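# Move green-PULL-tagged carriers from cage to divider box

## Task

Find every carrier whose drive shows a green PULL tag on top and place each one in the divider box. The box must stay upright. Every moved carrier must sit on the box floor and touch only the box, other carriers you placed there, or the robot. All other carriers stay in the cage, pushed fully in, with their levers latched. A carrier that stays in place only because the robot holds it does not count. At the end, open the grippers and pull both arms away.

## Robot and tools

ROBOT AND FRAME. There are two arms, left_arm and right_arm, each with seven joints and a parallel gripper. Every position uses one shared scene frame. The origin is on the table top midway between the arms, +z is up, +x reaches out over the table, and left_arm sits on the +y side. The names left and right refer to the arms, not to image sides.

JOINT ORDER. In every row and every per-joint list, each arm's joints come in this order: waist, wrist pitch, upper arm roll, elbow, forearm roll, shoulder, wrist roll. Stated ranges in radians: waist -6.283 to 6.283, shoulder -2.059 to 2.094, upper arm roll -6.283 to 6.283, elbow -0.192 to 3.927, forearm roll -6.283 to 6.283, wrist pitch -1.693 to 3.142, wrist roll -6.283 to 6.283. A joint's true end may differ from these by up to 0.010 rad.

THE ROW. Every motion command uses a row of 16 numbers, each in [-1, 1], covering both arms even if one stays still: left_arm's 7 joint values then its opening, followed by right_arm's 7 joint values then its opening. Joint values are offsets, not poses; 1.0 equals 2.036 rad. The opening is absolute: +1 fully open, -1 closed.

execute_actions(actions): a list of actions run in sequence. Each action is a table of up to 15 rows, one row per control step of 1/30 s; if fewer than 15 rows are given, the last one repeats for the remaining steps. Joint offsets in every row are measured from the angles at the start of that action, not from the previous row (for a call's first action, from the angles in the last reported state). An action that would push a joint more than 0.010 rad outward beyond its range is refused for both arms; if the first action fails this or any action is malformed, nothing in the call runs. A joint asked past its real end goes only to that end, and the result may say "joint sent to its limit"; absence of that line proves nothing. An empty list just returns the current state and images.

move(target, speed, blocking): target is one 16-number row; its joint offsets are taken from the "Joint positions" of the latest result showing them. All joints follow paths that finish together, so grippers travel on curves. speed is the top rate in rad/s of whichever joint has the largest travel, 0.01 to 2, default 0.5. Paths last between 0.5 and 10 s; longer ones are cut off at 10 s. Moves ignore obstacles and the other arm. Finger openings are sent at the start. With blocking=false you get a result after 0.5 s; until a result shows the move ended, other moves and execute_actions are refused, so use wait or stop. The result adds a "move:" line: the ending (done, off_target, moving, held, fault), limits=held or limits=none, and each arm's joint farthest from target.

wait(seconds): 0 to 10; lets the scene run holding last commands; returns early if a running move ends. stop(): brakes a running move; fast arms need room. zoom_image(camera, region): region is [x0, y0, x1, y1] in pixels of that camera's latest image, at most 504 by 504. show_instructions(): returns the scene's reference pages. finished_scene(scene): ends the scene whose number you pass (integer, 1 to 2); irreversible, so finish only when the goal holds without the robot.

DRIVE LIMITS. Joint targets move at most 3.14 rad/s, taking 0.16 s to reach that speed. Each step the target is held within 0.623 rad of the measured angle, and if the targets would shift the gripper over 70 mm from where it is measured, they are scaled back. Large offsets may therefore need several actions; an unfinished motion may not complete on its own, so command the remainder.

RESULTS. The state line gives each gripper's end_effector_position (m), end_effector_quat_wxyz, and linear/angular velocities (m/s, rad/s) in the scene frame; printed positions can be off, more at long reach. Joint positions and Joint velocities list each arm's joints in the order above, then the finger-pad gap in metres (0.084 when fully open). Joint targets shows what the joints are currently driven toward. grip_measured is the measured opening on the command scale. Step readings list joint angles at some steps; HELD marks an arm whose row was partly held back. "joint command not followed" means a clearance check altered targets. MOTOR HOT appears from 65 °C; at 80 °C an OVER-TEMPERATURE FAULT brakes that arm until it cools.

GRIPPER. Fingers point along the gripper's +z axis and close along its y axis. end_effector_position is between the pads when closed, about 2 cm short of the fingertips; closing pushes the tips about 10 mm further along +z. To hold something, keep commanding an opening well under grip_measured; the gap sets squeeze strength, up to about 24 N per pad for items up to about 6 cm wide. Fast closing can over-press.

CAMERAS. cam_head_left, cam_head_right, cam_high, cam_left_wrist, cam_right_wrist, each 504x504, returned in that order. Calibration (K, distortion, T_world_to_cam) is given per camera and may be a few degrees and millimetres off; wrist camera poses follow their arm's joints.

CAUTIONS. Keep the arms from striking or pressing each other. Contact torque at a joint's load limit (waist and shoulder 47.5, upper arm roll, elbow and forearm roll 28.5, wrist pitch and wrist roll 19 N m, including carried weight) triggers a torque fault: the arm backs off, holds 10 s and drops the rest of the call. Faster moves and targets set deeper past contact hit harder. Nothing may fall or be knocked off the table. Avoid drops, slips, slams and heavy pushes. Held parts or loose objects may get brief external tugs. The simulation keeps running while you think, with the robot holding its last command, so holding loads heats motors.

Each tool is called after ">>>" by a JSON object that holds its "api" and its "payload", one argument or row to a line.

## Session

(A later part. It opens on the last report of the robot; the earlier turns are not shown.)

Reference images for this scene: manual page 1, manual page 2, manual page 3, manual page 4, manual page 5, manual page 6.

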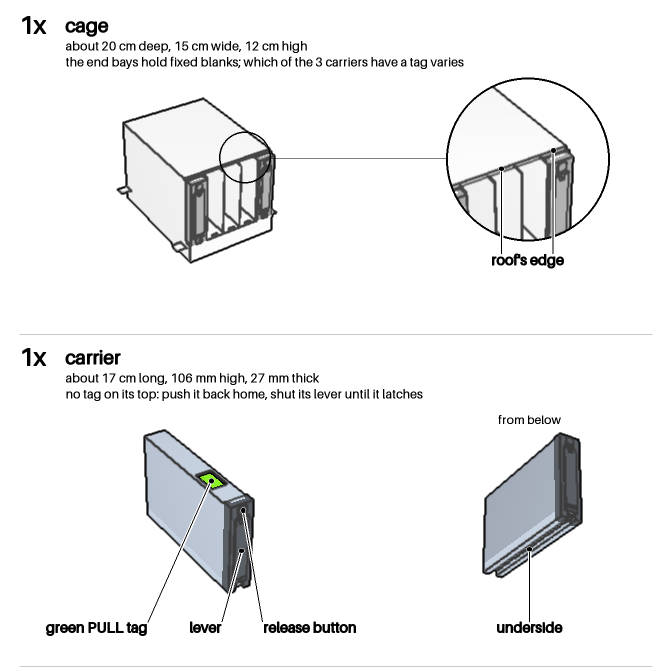

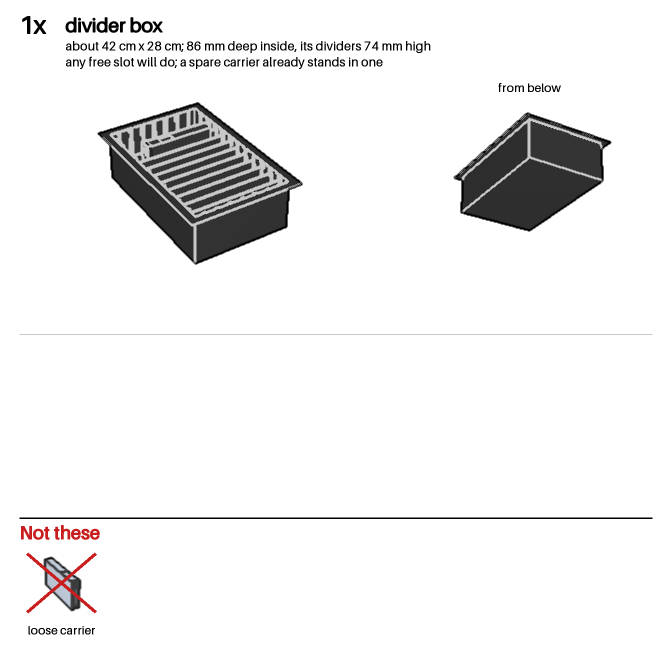

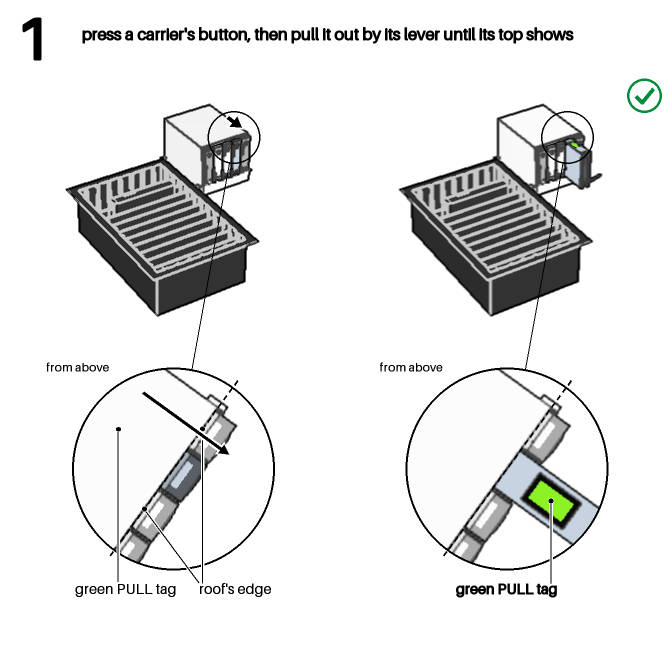

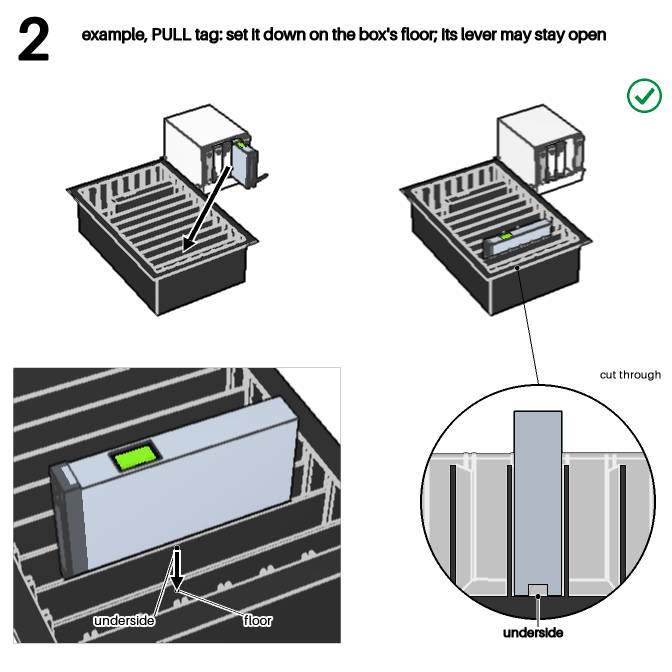

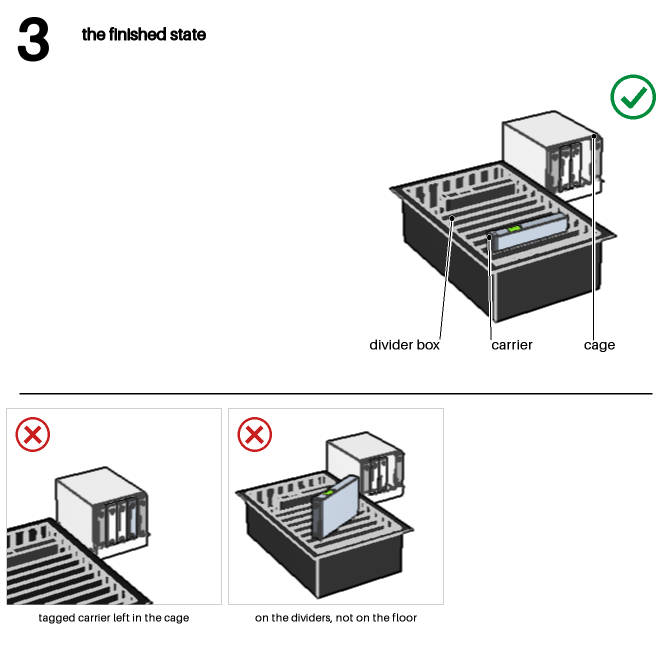

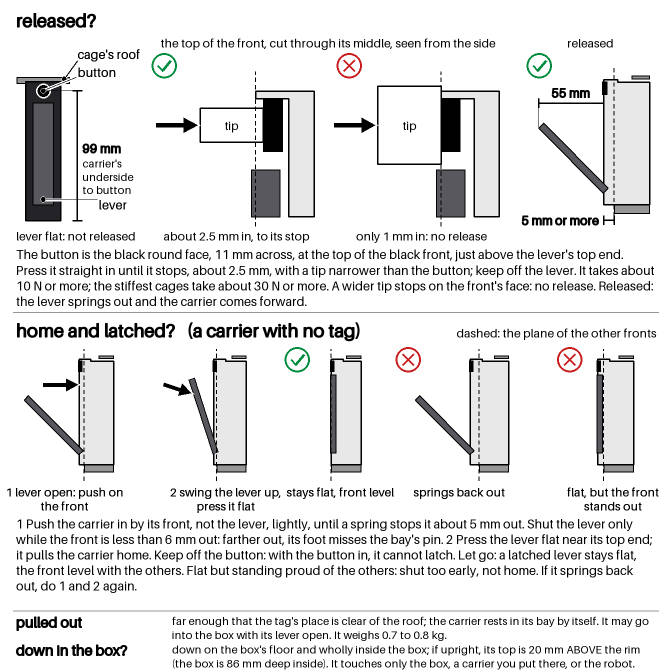

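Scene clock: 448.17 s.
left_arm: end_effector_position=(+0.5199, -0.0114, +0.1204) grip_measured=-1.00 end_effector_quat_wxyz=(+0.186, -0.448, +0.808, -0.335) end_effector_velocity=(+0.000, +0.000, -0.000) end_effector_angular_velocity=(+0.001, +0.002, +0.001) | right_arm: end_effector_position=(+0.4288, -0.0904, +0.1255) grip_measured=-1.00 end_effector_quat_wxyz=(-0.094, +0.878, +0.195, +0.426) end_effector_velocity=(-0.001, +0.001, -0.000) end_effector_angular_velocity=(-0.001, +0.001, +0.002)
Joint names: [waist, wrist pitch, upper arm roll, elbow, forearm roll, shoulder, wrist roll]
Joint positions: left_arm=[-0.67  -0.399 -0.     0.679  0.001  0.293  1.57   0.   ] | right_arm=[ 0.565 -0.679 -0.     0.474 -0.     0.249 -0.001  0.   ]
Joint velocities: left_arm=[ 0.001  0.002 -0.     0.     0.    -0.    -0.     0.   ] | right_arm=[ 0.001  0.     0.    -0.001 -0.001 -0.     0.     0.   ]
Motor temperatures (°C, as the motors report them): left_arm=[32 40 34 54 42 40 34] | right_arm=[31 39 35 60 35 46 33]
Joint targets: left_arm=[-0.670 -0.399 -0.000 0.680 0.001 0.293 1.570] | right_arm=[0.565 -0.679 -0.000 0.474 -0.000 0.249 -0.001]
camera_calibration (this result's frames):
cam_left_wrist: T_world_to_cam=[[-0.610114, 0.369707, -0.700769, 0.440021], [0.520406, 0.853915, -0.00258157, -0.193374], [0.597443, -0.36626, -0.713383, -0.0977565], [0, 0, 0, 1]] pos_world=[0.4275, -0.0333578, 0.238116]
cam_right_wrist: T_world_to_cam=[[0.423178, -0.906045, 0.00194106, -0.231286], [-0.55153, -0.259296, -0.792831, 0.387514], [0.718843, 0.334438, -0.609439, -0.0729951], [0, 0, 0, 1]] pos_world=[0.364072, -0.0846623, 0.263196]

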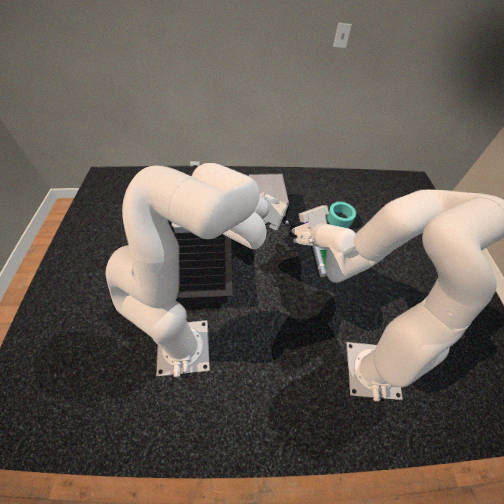

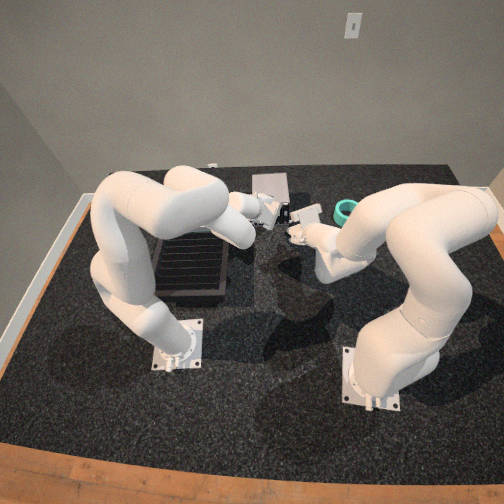

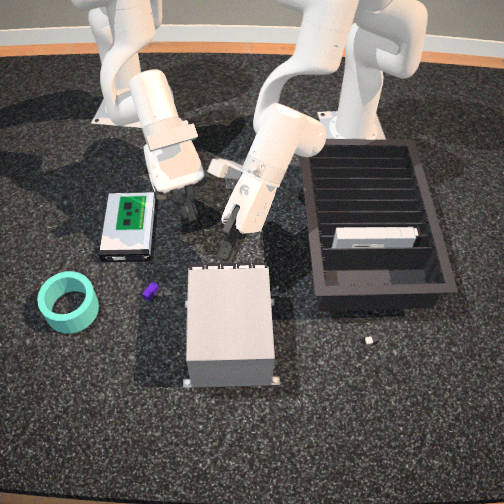

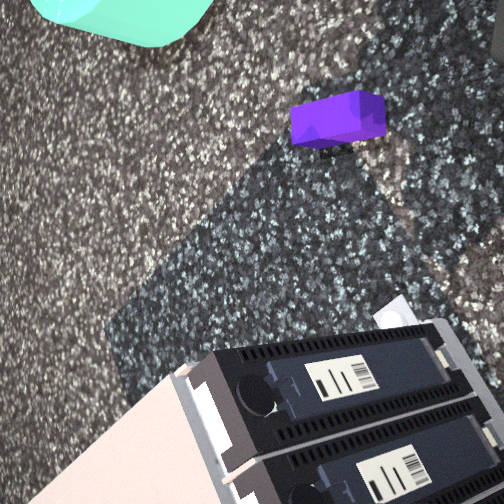

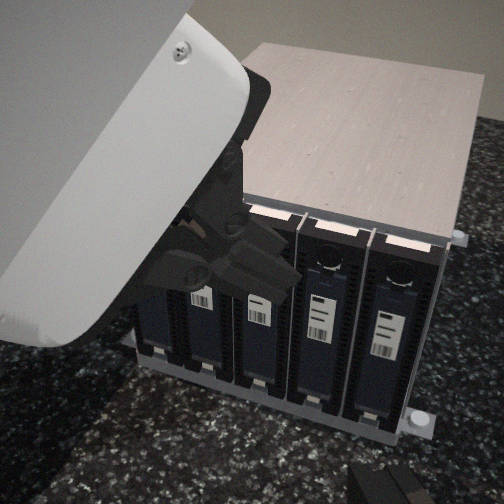

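>>> {"api": "zoom_image", "payload": {
  "camera": "cam_head_right",
  "region": [240, 170, 320, 240]
}}

>>> {"api": "zoom_image", "payload": {
  "camera": "cam_right_wrist",
  "region": [200, 190, 340, 310]
}}

Region (240, 170, 320, 240) of cam_head_right's 504x504 image, scaled by 6.300, with more detail than that image has; it fills the top 441 rows of this view, and the rest is white.

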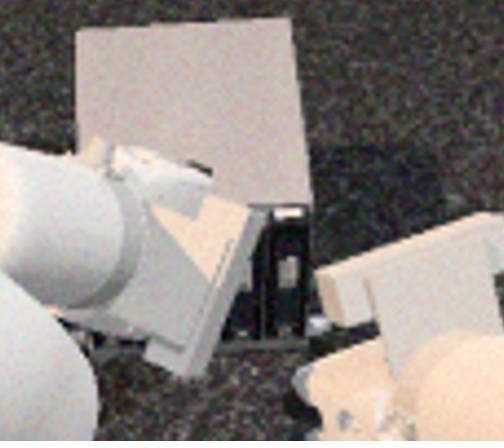

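Region (200, 190, 340, 310) of cam_right_wrist's 504x504 image, scaled by 3.600, with more detail than that image has; it fills the top 432 rows of this view, and the rest is white.

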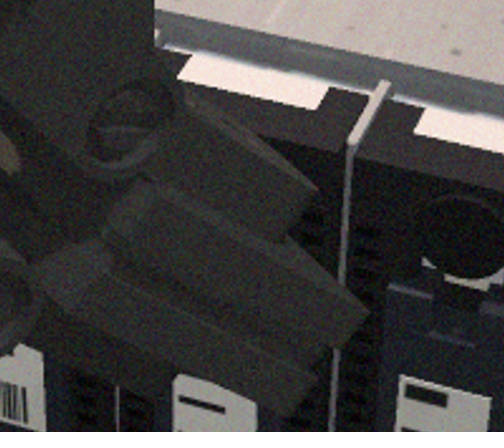

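>>> {"api": "zoom_image", "payload": {
  "camera": "cam_right_wrist",
  "region": [225, 195, 315, 275]
}}

Region (225, 195, 315, 275) of cam_right_wrist's 504x504 image, scaled by 5.600, with more detail than that image has.

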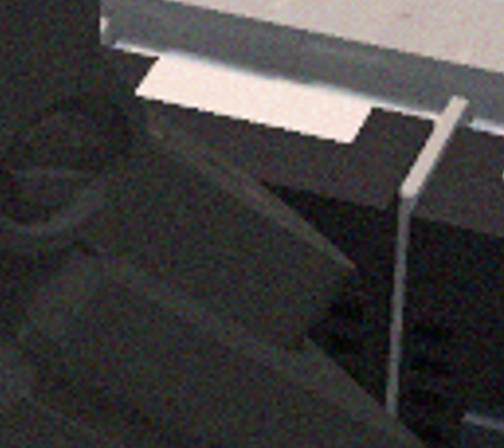

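>>> {"api": "zoom_image", "payload": {
  "camera": "cam_high",
  "region": [170, 190, 290, 290]
}}

Region (170, 190, 290, 290) of cam_high's 504x504 image, scaled by 4.200, with more detail than that image has.

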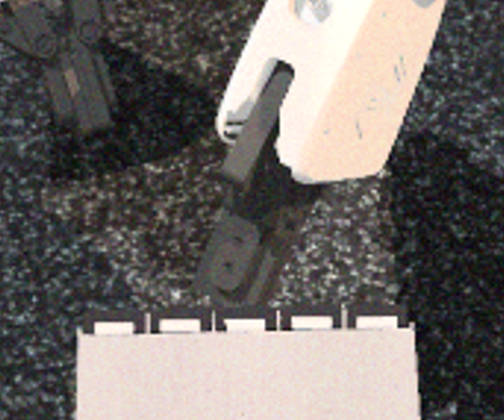

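>>> {"api": "zoom_image", "payload": {
  "camera": "cam_left_wrist",
  "region": [150, 304, 400, 504]
}}

Region (150, 304, 400, 504) of cam_left_wrist's 504x504 image, scaled by 2.016, with more detail than that image has; it fills the top 403 rows of this view, and the rest is white.

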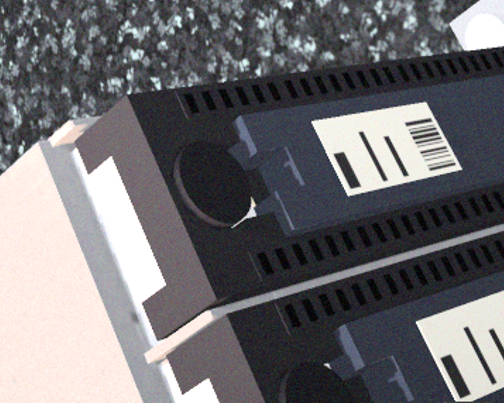

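>>> {"api": "zoom_image", "payload": {
  "camera": "cam_right_wrist",
  "region": [300, 430, 480, 504]
}}

Region (300, 430, 480, 504) of cam_right_wrist's 504x504 image, scaled by 2.800, with more detail than that image has; it fills the top 207 rows of this view, and the rest is white.

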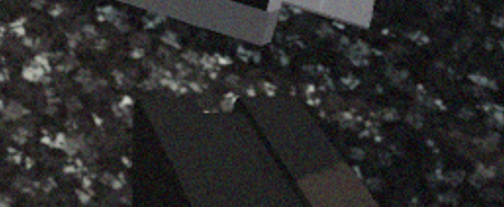

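>>> {"api": "move", "payload": {
  "target": [0, 0.2323, 0, -0.2048, 0, -0.4376, 0, -1, 0, 0, 0, 0, 0, 0, 0, -1],
  "speed": 0.9
}}

Scene clock: 569.93 s.
left_arm: end_effector_position=(+0.3952, +0.0664, +0.2503) grip_measured=-1.00 end_effector_quat_wxyz=(+0.186, -0.448, +0.808, -0.335) end_effector_velocity=(-0.000, -0.000, +0.001) end_effector_angular_velocity=(-0.001, -0.003, -0.002) | right_arm: end_effector_position=(+0.4288, -0.0904, +0.1255) grip_measured=-1.00 end_effector_quat_wxyz=(-0.094, +0.878, +0.195, +0.426) end_effector_velocity=(+0.000, +0.000, +0.000) end_effector_angular_velocity=(+0.000, -0.001, -0.000)
Joint names: [waist, wrist pitch, upper arm roll, elbow, forearm roll, shoulder, wrist roll]
Joint positions: left_arm=[-0.67   0.074 -0.     0.263  0.001 -0.598  1.57   0.   ] | right_arm=[ 0.565 -0.679 -0.     0.474 -0.     0.249 -0.001  0.   ]
Joint velocities: left_arm=[-0.001  0.    -0.001 -0.     0.    -0.004  0.001  0.   ] | right_arm=[ 0. -0.  0.  0.  0. -0.  0.  0.]
Motor temperatures (°C, as the motors report them): left_arm=[32 41 35 56 42 41 34] | right_arm=[31 39 35 60 35 46 33]
Joint targets: left_arm=[-0.670 0.074 -0.000 0.263 0.001 -0.598 1.570] | right_arm=[0.565 -0.679 -0.000 0.474 -0.000 0.249 -0.001]
move: done; limits=none; left_arm: farthest joint: the elbow, 0.001 radians from its target (0.417 radians at the start); right_arm: farthest joint: the waist, 0.000 radians from its target (0.000 radians at the start)
camera_calibration (this result's frames):
cam_left_wrist: T_world_to_cam=[[-0.609618, 0.369527, -0.701295, 0.42614], [0.520224, 0.854027, -0.00221254, -0.194607], [0.598107, -0.366179, -0.712868, 0.0974822], [0, 0, 0, 1]] pos_world=[0.302717, 0.0444255, 0.367911]
cam_right_wrist: T_world_to_cam=[[0.423178, -0.906045, 0.0019411, -0.231286], [-0.55153, -0.259296, -0.792831, 0.387514], [0.718843, 0.334438, -0.609439, -0.0729951], [0, 0, 0, 1]] pos_world=[0.364072, -0.0846623, 0.263196]

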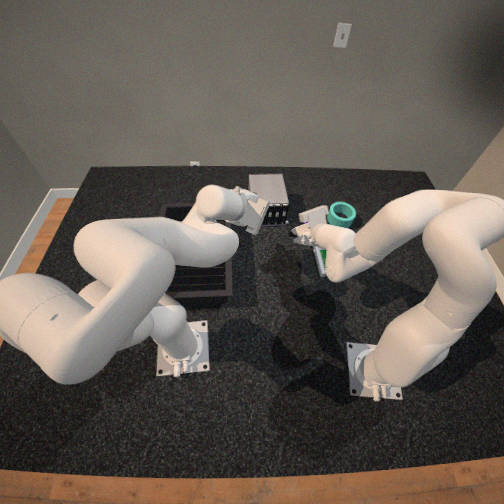

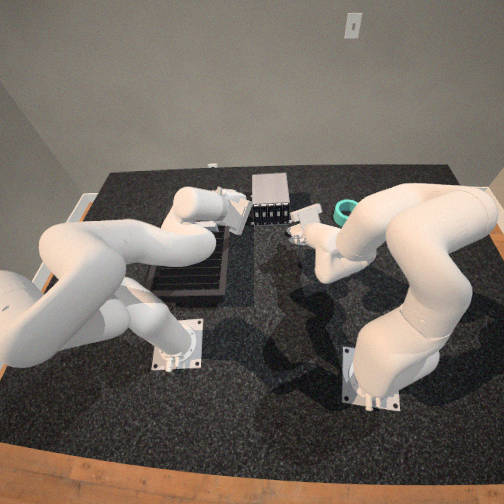

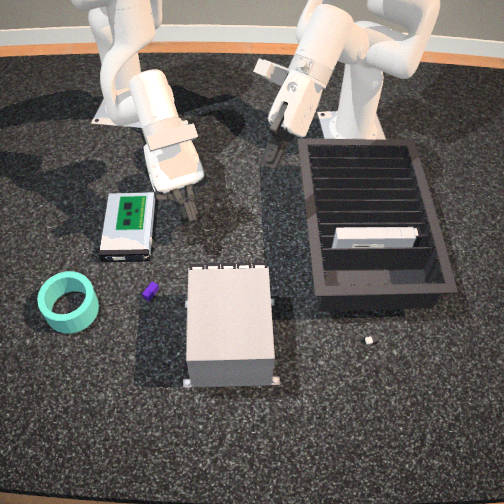

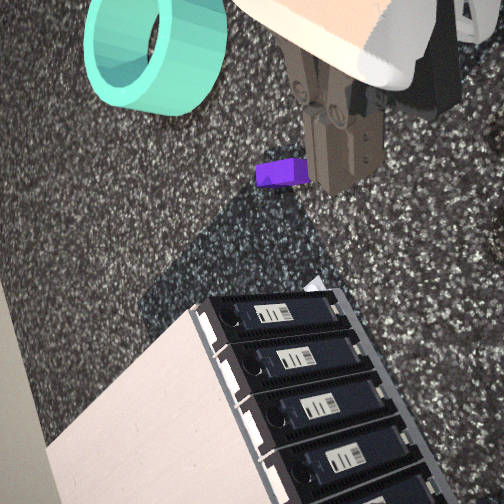

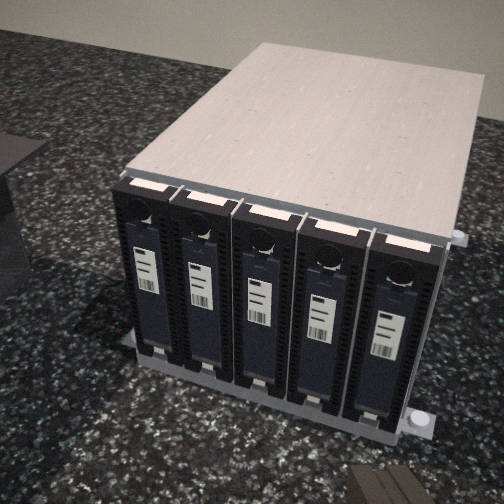

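>>> {"api": "zoom_image", "payload": {
  "camera": "cam_left_wrist",
  "region": [250, 40, 420, 210]
}}

>>> {"api": "zoom_image", "payload": {
  "camera": "cam_right_wrist",
  "region": [110, 170, 450, 320]
}}

Region (250, 40, 420, 210) of cam_left_wrist's 504x504 image, scaled by 2.965, with more detail than that image has.

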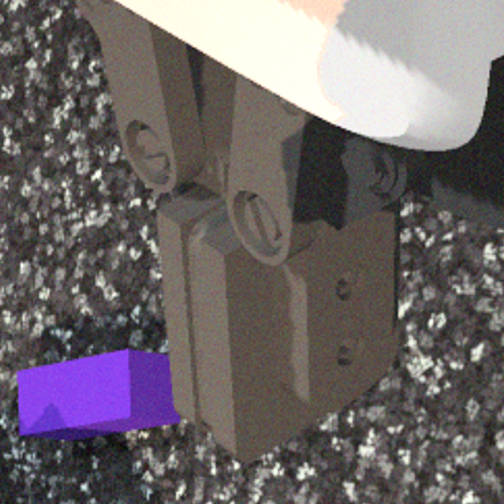

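Region (110, 170, 450, 320) of cam_right_wrist's 504x504 image, scaled by 1.482, with more detail than that image has; it fills the top 222 rows of this view, and the rest is white.

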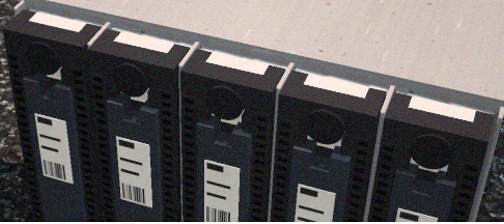

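>>> {"api": "zoom_image", "payload": {
  "camera": "cam_right_wrist",
  "region": [220, 200, 440, 310]
}}

Region (220, 200, 440, 310) of cam_right_wrist's 504x504 image, scaled by 2.291, with more detail than that image has.

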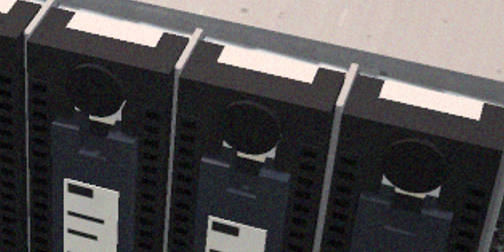

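>>> {"api": "move", "payload": {
  "target": [0.4764, -0.1518, 0, 0.982, 0, 0.1316, 0, -1, 0.0153, 0.0743, 0, 0.142, 0, 0.0677, 0, -1],
  "speed": 1.1
}}

Scene clock: 619.03 s.
left_arm: end_effector_position=(+0.1060, +0.3182, +1.1563) grip_measured=-1.00 end_effector_quat_wxyz=(+0.827, -0.131, +0.086, -0.540) end_effector_velocity=(+0.000, +0.001, -0.000) end_effector_angular_velocity=(-0.001, +0.001, +0.002) | right_arm: end_effector_position=(+0.4950, -0.0389, +0.1325) grip_measured=-1.00 end_effector_quat_wxyz=(-0.101, +0.875, +0.208, +0.425) end_effector_velocity=(+0.000, -0.000, +0.000) end_effector_angular_velocity=(-0.001, +0.000, -0.000)
Joint names: [waist, wrist pitch, upper arm roll, elbow, forearm roll, shoulder, wrist roll]
Joint positions: left_arm=[ 0.299 -0.235 -0.     2.261  0.001 -0.33   1.57   0.   ] | right_arm=[ 0.596 -0.528 -0.     0.763 -0.     0.387 -0.001  0.   ]
Joint velocities: left_arm=[ 0.001  0.     0.002  0.    -0.     0.001 -0.001  0.   ] | right_arm=[-0.001  0.002 -0.     0.001 -0.    -0.    -0.001  0.   ]
Motor temperatures (°C, as the motors report them): left_arm=[32 39 34 57 42 39 34] | right_arm=[31 39 35 60 35 46 33]
Joint targets: left_arm=[0.300 -0.235 -0.000 2.262 0.001 -0.330 1.570] | right_arm=[0.596 -0.528 -0.000 0.763 -0.000 0.387 -0.001]
move: done; limits=none; left_arm: farthest joint: the shoulder, 0.001 radians from its target (0.268 radians at the start); right_arm: farthest joint: the waist, 0.000 radians from its target (0.031 radians at the start)
camera_calibration (this result's frames):
cam_left_wrist: T_world_to_cam=[[0.871715, 0.371951, -0.319008, 0.192298], [-0.394808, 0.918732, -0.00763981, -0.174455], [0.290241, 0.132607, 0.947721, -1.0377], [0, 0, 0, 1]] pos_world=[0.064676, 0.226357, 1.04346]
cam_right_wrist: T_world_to_cam=[[0.451188, -0.892426, 0.00205846, -0.226082], [-0.543145, -0.276429, -0.79283, 0.438116], [0.708112, 0.356598, -0.609439, -0.127372], [0, 0, 0, 1]] pos_world=[0.43016, -0.0352324, 0.270191]

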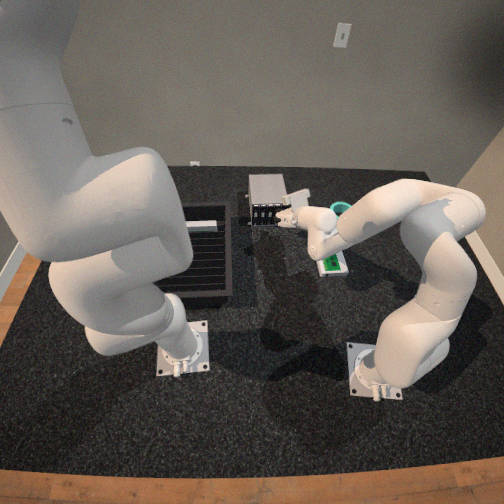

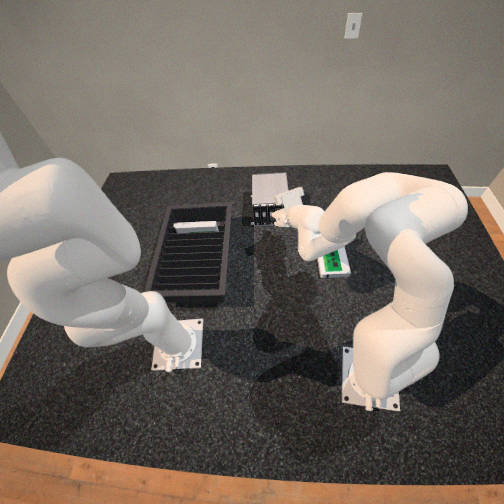

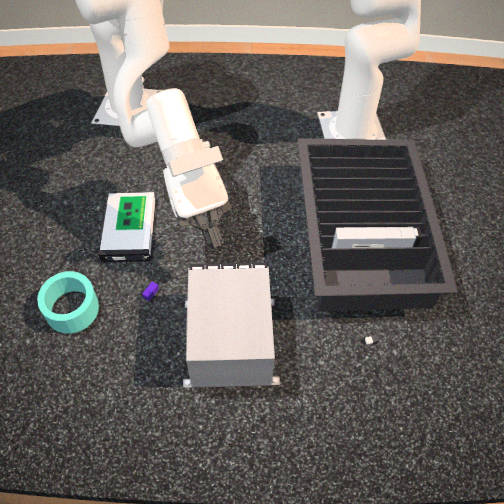

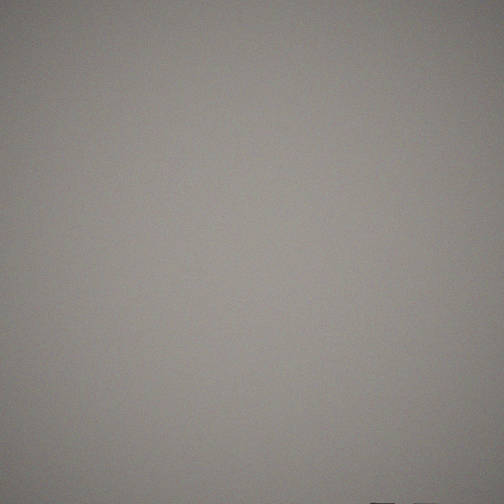

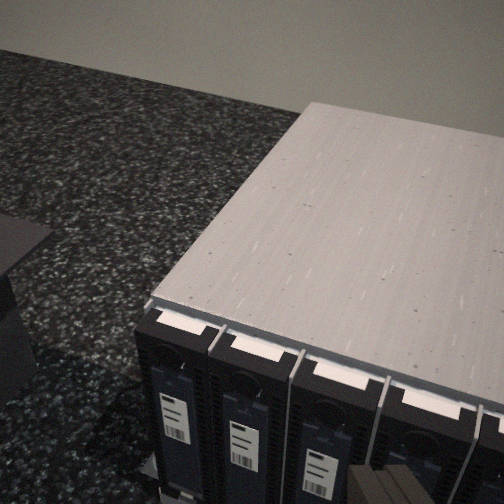

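>>> {"api": "zoom_image", "payload": {
  "camera": "cam_right_wrist",
  "region": [280, 360, 504, 504]
}}

Region (280, 360, 504, 504) of cam_right_wrist's 504x504 image, scaled by 2.250, with more detail than that image has; it fills the top 324 rows of this view, and the rest is white.

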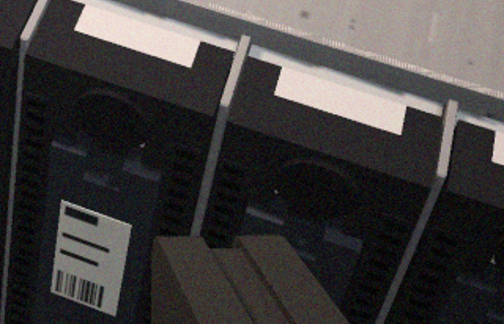

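>>> {"api": "move", "payload": {
  "target": [0, 0, 0, 0, 0, 0, 0, -1, -0.0069, 0.0022, 0, 0.0235, 0, 0.0213, 0, -1],
  "speed": 0.15
}}

>>> {"api": "zoom_image", "payload": {
  "camera": "cam_right_wrist",
  "region": [280, 360, 504, 504]
}}

Scene clock: 639.40 s.
left_arm: end_effector_position=(+0.1060, +0.3182, +1.1563) grip_measured=-1.00 end_effector_quat_wxyz=(+0.827, -0.131, +0.086, -0.540) end_effector_velocity=(-0.000, +0.001, -0.000) end_effector_angular_velocity=(-0.000, -0.001, +0.001) | right_arm: end_effector_position=(+0.5095, -0.0412, +0.1263) grip_measured=-1.00 end_effector_quat_wxyz=(-0.098, +0.877, +0.202, +0.426) end_effector_velocity=(+0.001, -0.002, -0.000) end_effector_angular_velocity=(+0.002, +0.001, -0.006)
Joint names: [waist, wrist pitch, upper arm roll, elbow, forearm roll, shoulder, wrist roll]
Joint positions: left_arm=[ 0.299 -0.235 -0.     2.261  0.001 -0.33   1.57   0.   ] | right_arm=[ 0.582 -0.524 -0.     0.81  -0.     0.43  -0.001  0.   ]
Joint velocities: left_arm=[ 0.001 -0.001  0.002 -0.     0.     0.    -0.001  0.   ] | right_arm=[-0.002  0.    -0.001  0.002  0.003  0.002  0.001  0.   ]
Motor temperatures (°C, as the motors report them): left_arm=[32 38 34 50 42 39 34] | right_arm=[31 39 35 61 35 46 33]
Joint targets: left_arm=[0.299 -0.235 -0.000 2.261 0.001 -0.330 1.570] | right_arm=[0.582 -0.524 -0.000 0.811 -0.000 0.430 -0.001]
move: done; limits=none; left_arm: farthest joint: the waist, 0.000 radians from its target (0.001 radians at the start); right_arm: farthest joint: the elbow, 0.001 radians from its target (0.048 radians at the start)
camera_calibration (this result's frames):
cam_left_wrist: T_world_to_cam=[[0.871718, 0.371953, -0.318998, 0.192293], [-0.394809, 0.918732, -0.00763971, -0.174455], [0.290232, 0.132603, 0.947725, -1.0377], [0, 0, 0, 1]] pos_world=[0.064671, 0.226355, 1.04346]
cam_right_wrist: T_world_to_cam=[[0.438792, -0.898586, 0.00205561, -0.228527], [-0.546876, -0.268861, -0.792869, 0.442683], [0.713014, 0.34678, -0.609389, -0.143498], [0, 0, 0, 1]] pos_world=[0.444684, -0.0365688, 0.264013]

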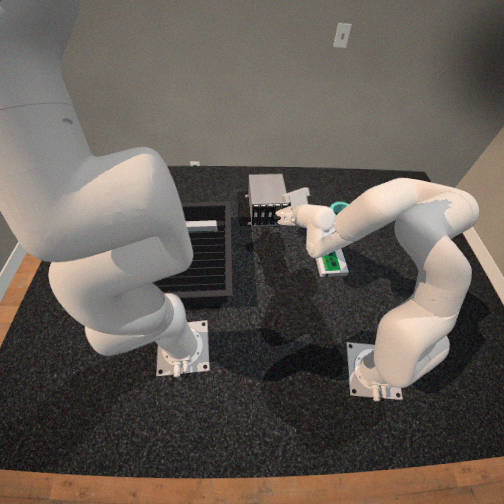

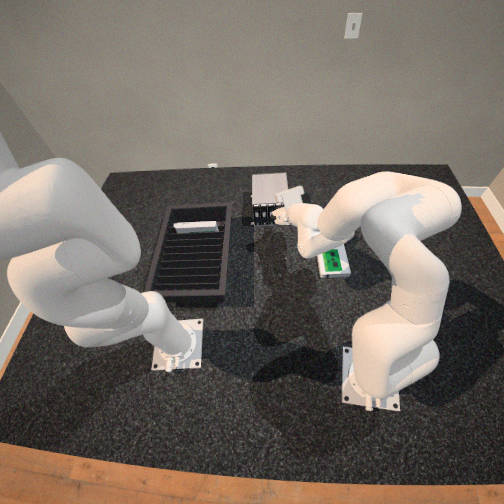

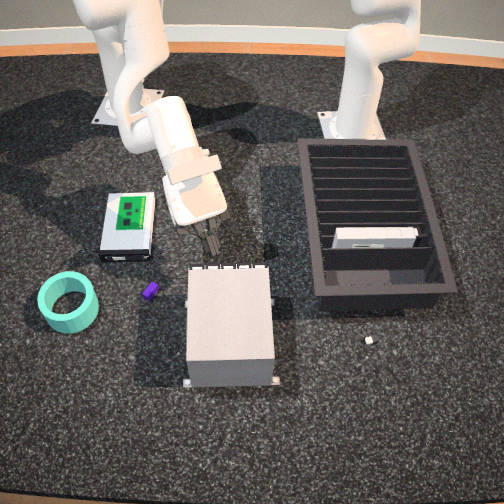

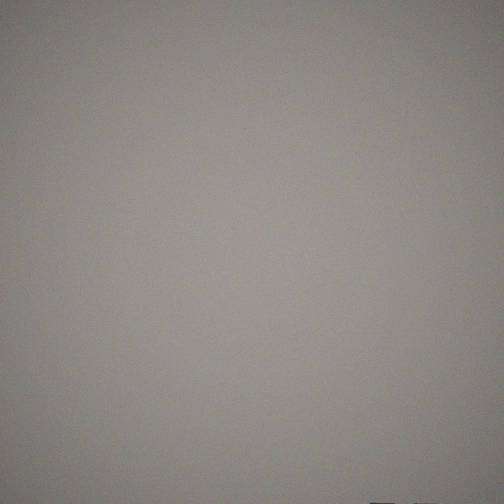

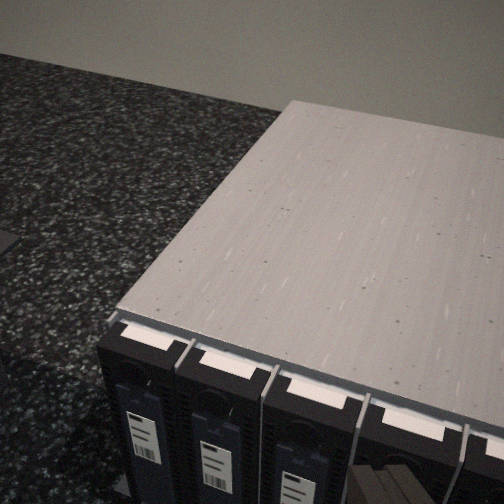

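Region (280, 360, 504, 504) of cam_right_wrist's 504x504 image, scaled by 2.250, with more detail than that image has; it fills the top 324 rows of this view, and the rest is white.

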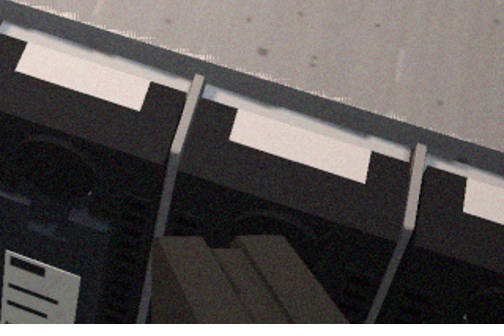

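>>> {"api": "move", "payload": {
  "target": [0, 0, 0, 0, 0, 0, 0, -1, -0.0017, -0.0049, 0, 0.0101, 0, 0.015, 0, -1],
  "speed": 0.05
}}

>>> {"api": "zoom_image", "payload": {
  "camera": "cam_right_wrist",
  "region": [280, 360, 504, 504]
}}

Scene clock: 654.70 s.
left_arm: end_effector_position=(+0.1060, +0.3182, +1.1563) grip_measured=-1.00 end_effector_quat_wxyz=(+0.827, -0.131, +0.086, -0.540) end_effector_velocity=(+0.001, +0.001, -0.000) end_effector_angular_velocity=(-0.001, +0.001, +0.001) | right_arm: end_effector_position=(+0.5144, -0.0411, +0.1191) grip_measured=-1.00 end_effector_quat_wxyz=(-0.097, +0.877, +0.201, +0.426) end_effector_velocity=(+0.000, -0.000, -0.001) end_effector_angular_velocity=(+0.000, +0.001, -0.001)
Joint names: [waist, wrist pitch, upper arm roll, elbow, forearm roll, shoulder, wrist roll]
Joint positions: left_arm=[ 0.299 -0.235 -0.     2.261  0.001 -0.33   1.57   0.   ] | right_arm=[ 0.579 -0.533 -0.     0.831 -0.     0.46  -0.001  0.   ]
Joint velocities: left_arm=[-0.     0.001  0.001 -0.     0.     0.     0.     0.   ] | right_arm=[-0.    -0.    -0.     0.001  0.     0.002  0.     0.   ]
Motor temperatures (°C, as the motors report them): left_arm=[32 38 34 48 42 39 34] | right_arm=[31 39 35 61 35 47 33]
Joint targets: left_arm=[0.299 -0.235 -0.000 2.261 0.001 -0.330 1.570] | right_arm=[0.579 -0.534 -0.000 0.831 -0.000 0.461 -0.001]
move: done; limits=none; left_arm: farthest joint: the waist, 0.000 radians from its target (0.000 radians at the start); right_arm: farthest joint: the waist, 0.000 radians from its target (0.004 radians at the start)
camera_calibration (this result's frames):
cam_left_wrist: T_world_to_cam=[[0.871718, 0.371952, -0.318999, 0.192293], [-0.394808, 0.918732, -0.00763978, -0.174455], [0.290232, 0.132603, 0.947724, -1.0377], [0, 0, 0, 1]] pos_world=[0.0646711, 0.226355, 1.04346]
cam_right_wrist: T_world_to_cam=[[0.435729, -0.900076, 0.00205827, -0.229114], [-0.547727, -0.266969, -0.792921, 0.440238], [0.714238, 0.344371, -0.609321, -0.152139], [0, 0, 0, 1]] pos_world=[0.449625, -0.036298, 0.256844]

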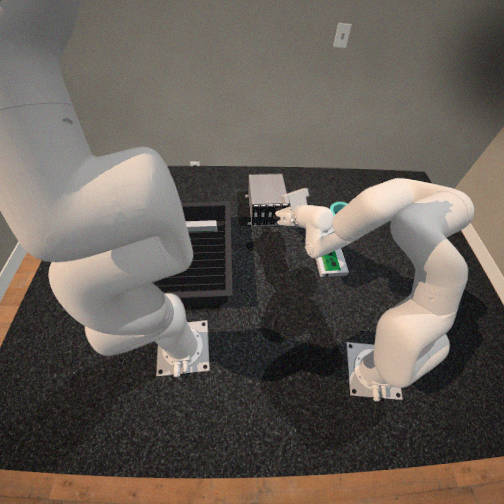

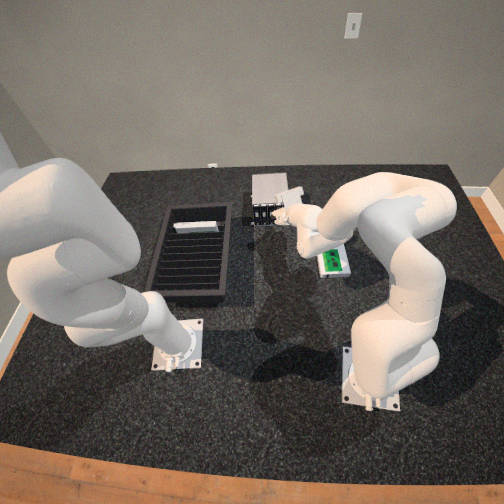

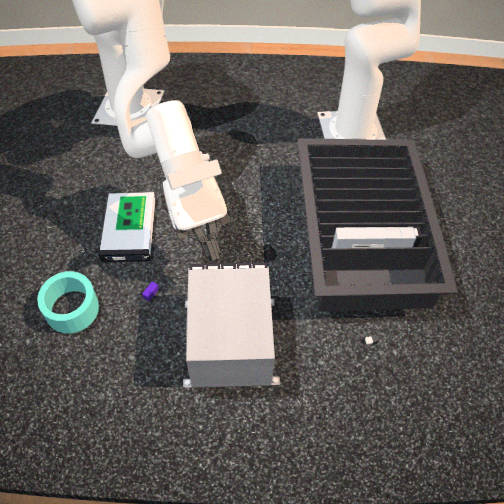

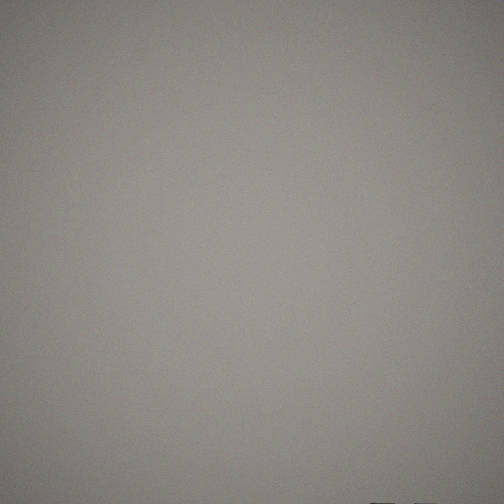

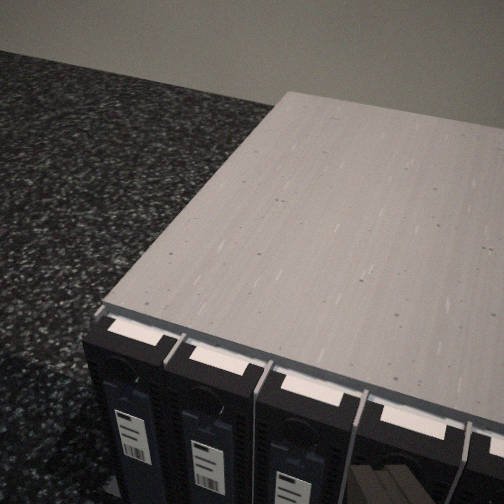

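Region (280, 360, 504, 504) of cam_right_wrist's 504x504 image, scaled by 2.250, with more detail than that image has; it fills the top 324 rows of this view, and the rest is white.

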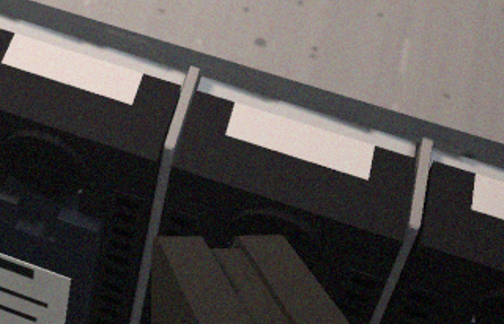

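>>> {"api": "move", "payload": {
  "target": [0, 0, 0, 0, 0, 0, 0, -1, -0.0012, -0.0036, 0, 0.0076, 0, 0.0112, 0, -1],
  "speed": 0.04
}}

>>> {"api": "zoom_image", "payload": {
  "camera": "cam_right_wrist",
  "region": [280, 360, 504, 504]
}}

Scene clock: 659.00 s.
left_arm: end_effector_position=(+0.1060, +0.3182, +1.1563) grip_measured=-1.00 end_effector_quat_wxyz=(+0.827, -0.131, +0.086, -0.540) end_effector_velocity=(-0.000, +0.000, -0.000) end_effector_angular_velocity=(+0.000, -0.001, +0.002) | right_arm: end_effector_position=(+0.5180, -0.0411, +0.1137) grip_measured=-1.00 end_effector_quat_wxyz=(-0.096, +0.877, +0.200, +0.426) end_effector_velocity=(+0.001, -0.000, -0.000) end_effector_angular_velocity=(+0.001, -0.001, -0.002)
Joint names: [waist, wrist pitch, upper arm roll, elbow, forearm roll, shoulder, wrist roll]
Joint positions: left_arm=[ 0.299 -0.235 -0.     2.261  0.001 -0.33   1.57   0.   ] | right_arm=[ 0.576 -0.541 -0.     0.846 -0.     0.483 -0.001  0.   ]
Joint velocities: left_arm=[-0.    -0.001  0.002 -0.     0.    -0.     0.001  0.   ] | right_arm=[-0.    -0.001  0.     0.001  0.002  0.002 -0.     0.   ]
Motor temperatures (°C, as the motors report them): left_arm=[32 38 34 48 42 39 34] | right_arm=[31 39 35 61 35 47 33]
Joint targets: left_arm=[0.299 -0.235 -0.000 2.261 0.001 -0.330 1.570] | right_arm=[0.576 -0.541 -0.000 0.846 -0.000 0.483 -0.001]
move: done; limits=none; left_arm: farthest joint: the waist, 0.000 radians from its target (0.000 radians at the start); right_arm: farthest joint: the waist, 0.000 radians from its target (0.002 radians at the start)
camera_calibration (this result's frames):
cam_left_wrist: T_world_to_cam=[[0.871717, 0.371952, -0.318999, 0.192293], [-0.394808, 0.918732, -0.00763972, -0.174455], [0.290233, 0.132603, 0.947724, -1.0377], [0, 0, 0, 1]] pos_world=[0.0646712, 0.226355, 1.04346]
cam_right_wrist: T_world_to_cam=[[0.433567, -0.901119, 0.00205928, -0.229526], [-0.548318, -0.265631, -0.792961, 0.438261], [0.7151, 0.342672, -0.609269, -0.158557], [0, 0, 0, 1]] pos_world=[0.453205, -0.0360815, 0.251393]

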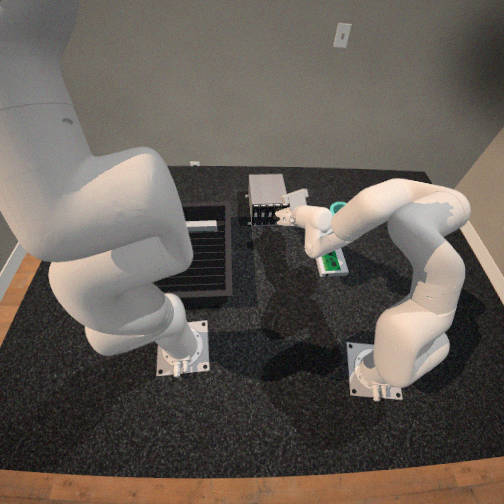

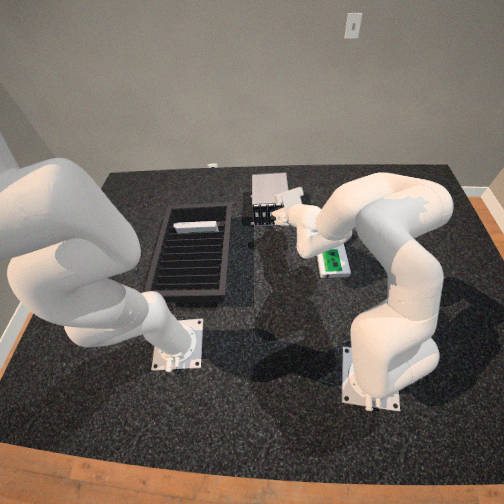

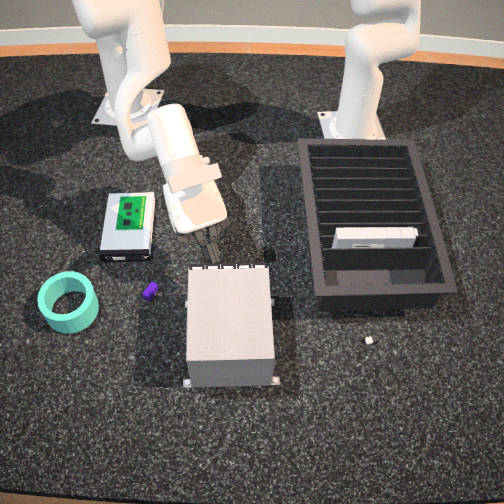

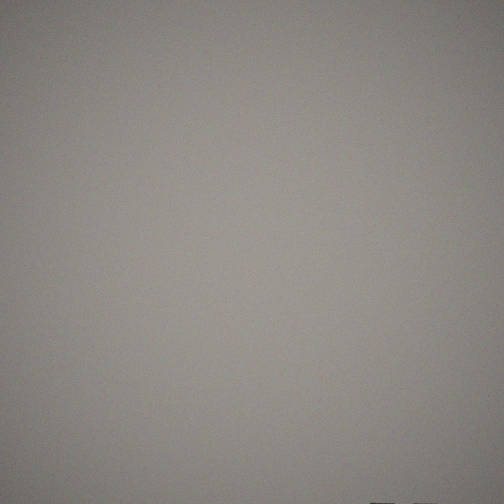

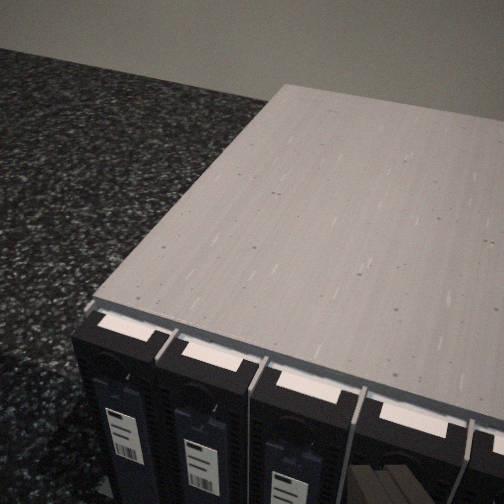

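Region (280, 360, 504, 504) of cam_right_wrist's 504x504 image, scaled by 2.250, with more detail than that image has; it fills the top 324 rows of this view, and the rest is white.

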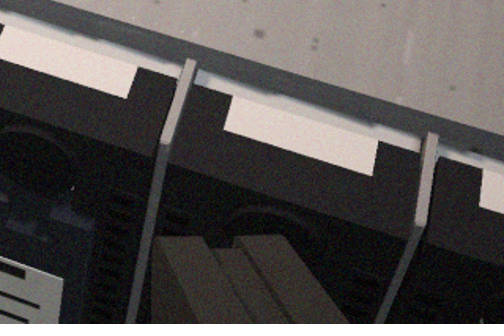

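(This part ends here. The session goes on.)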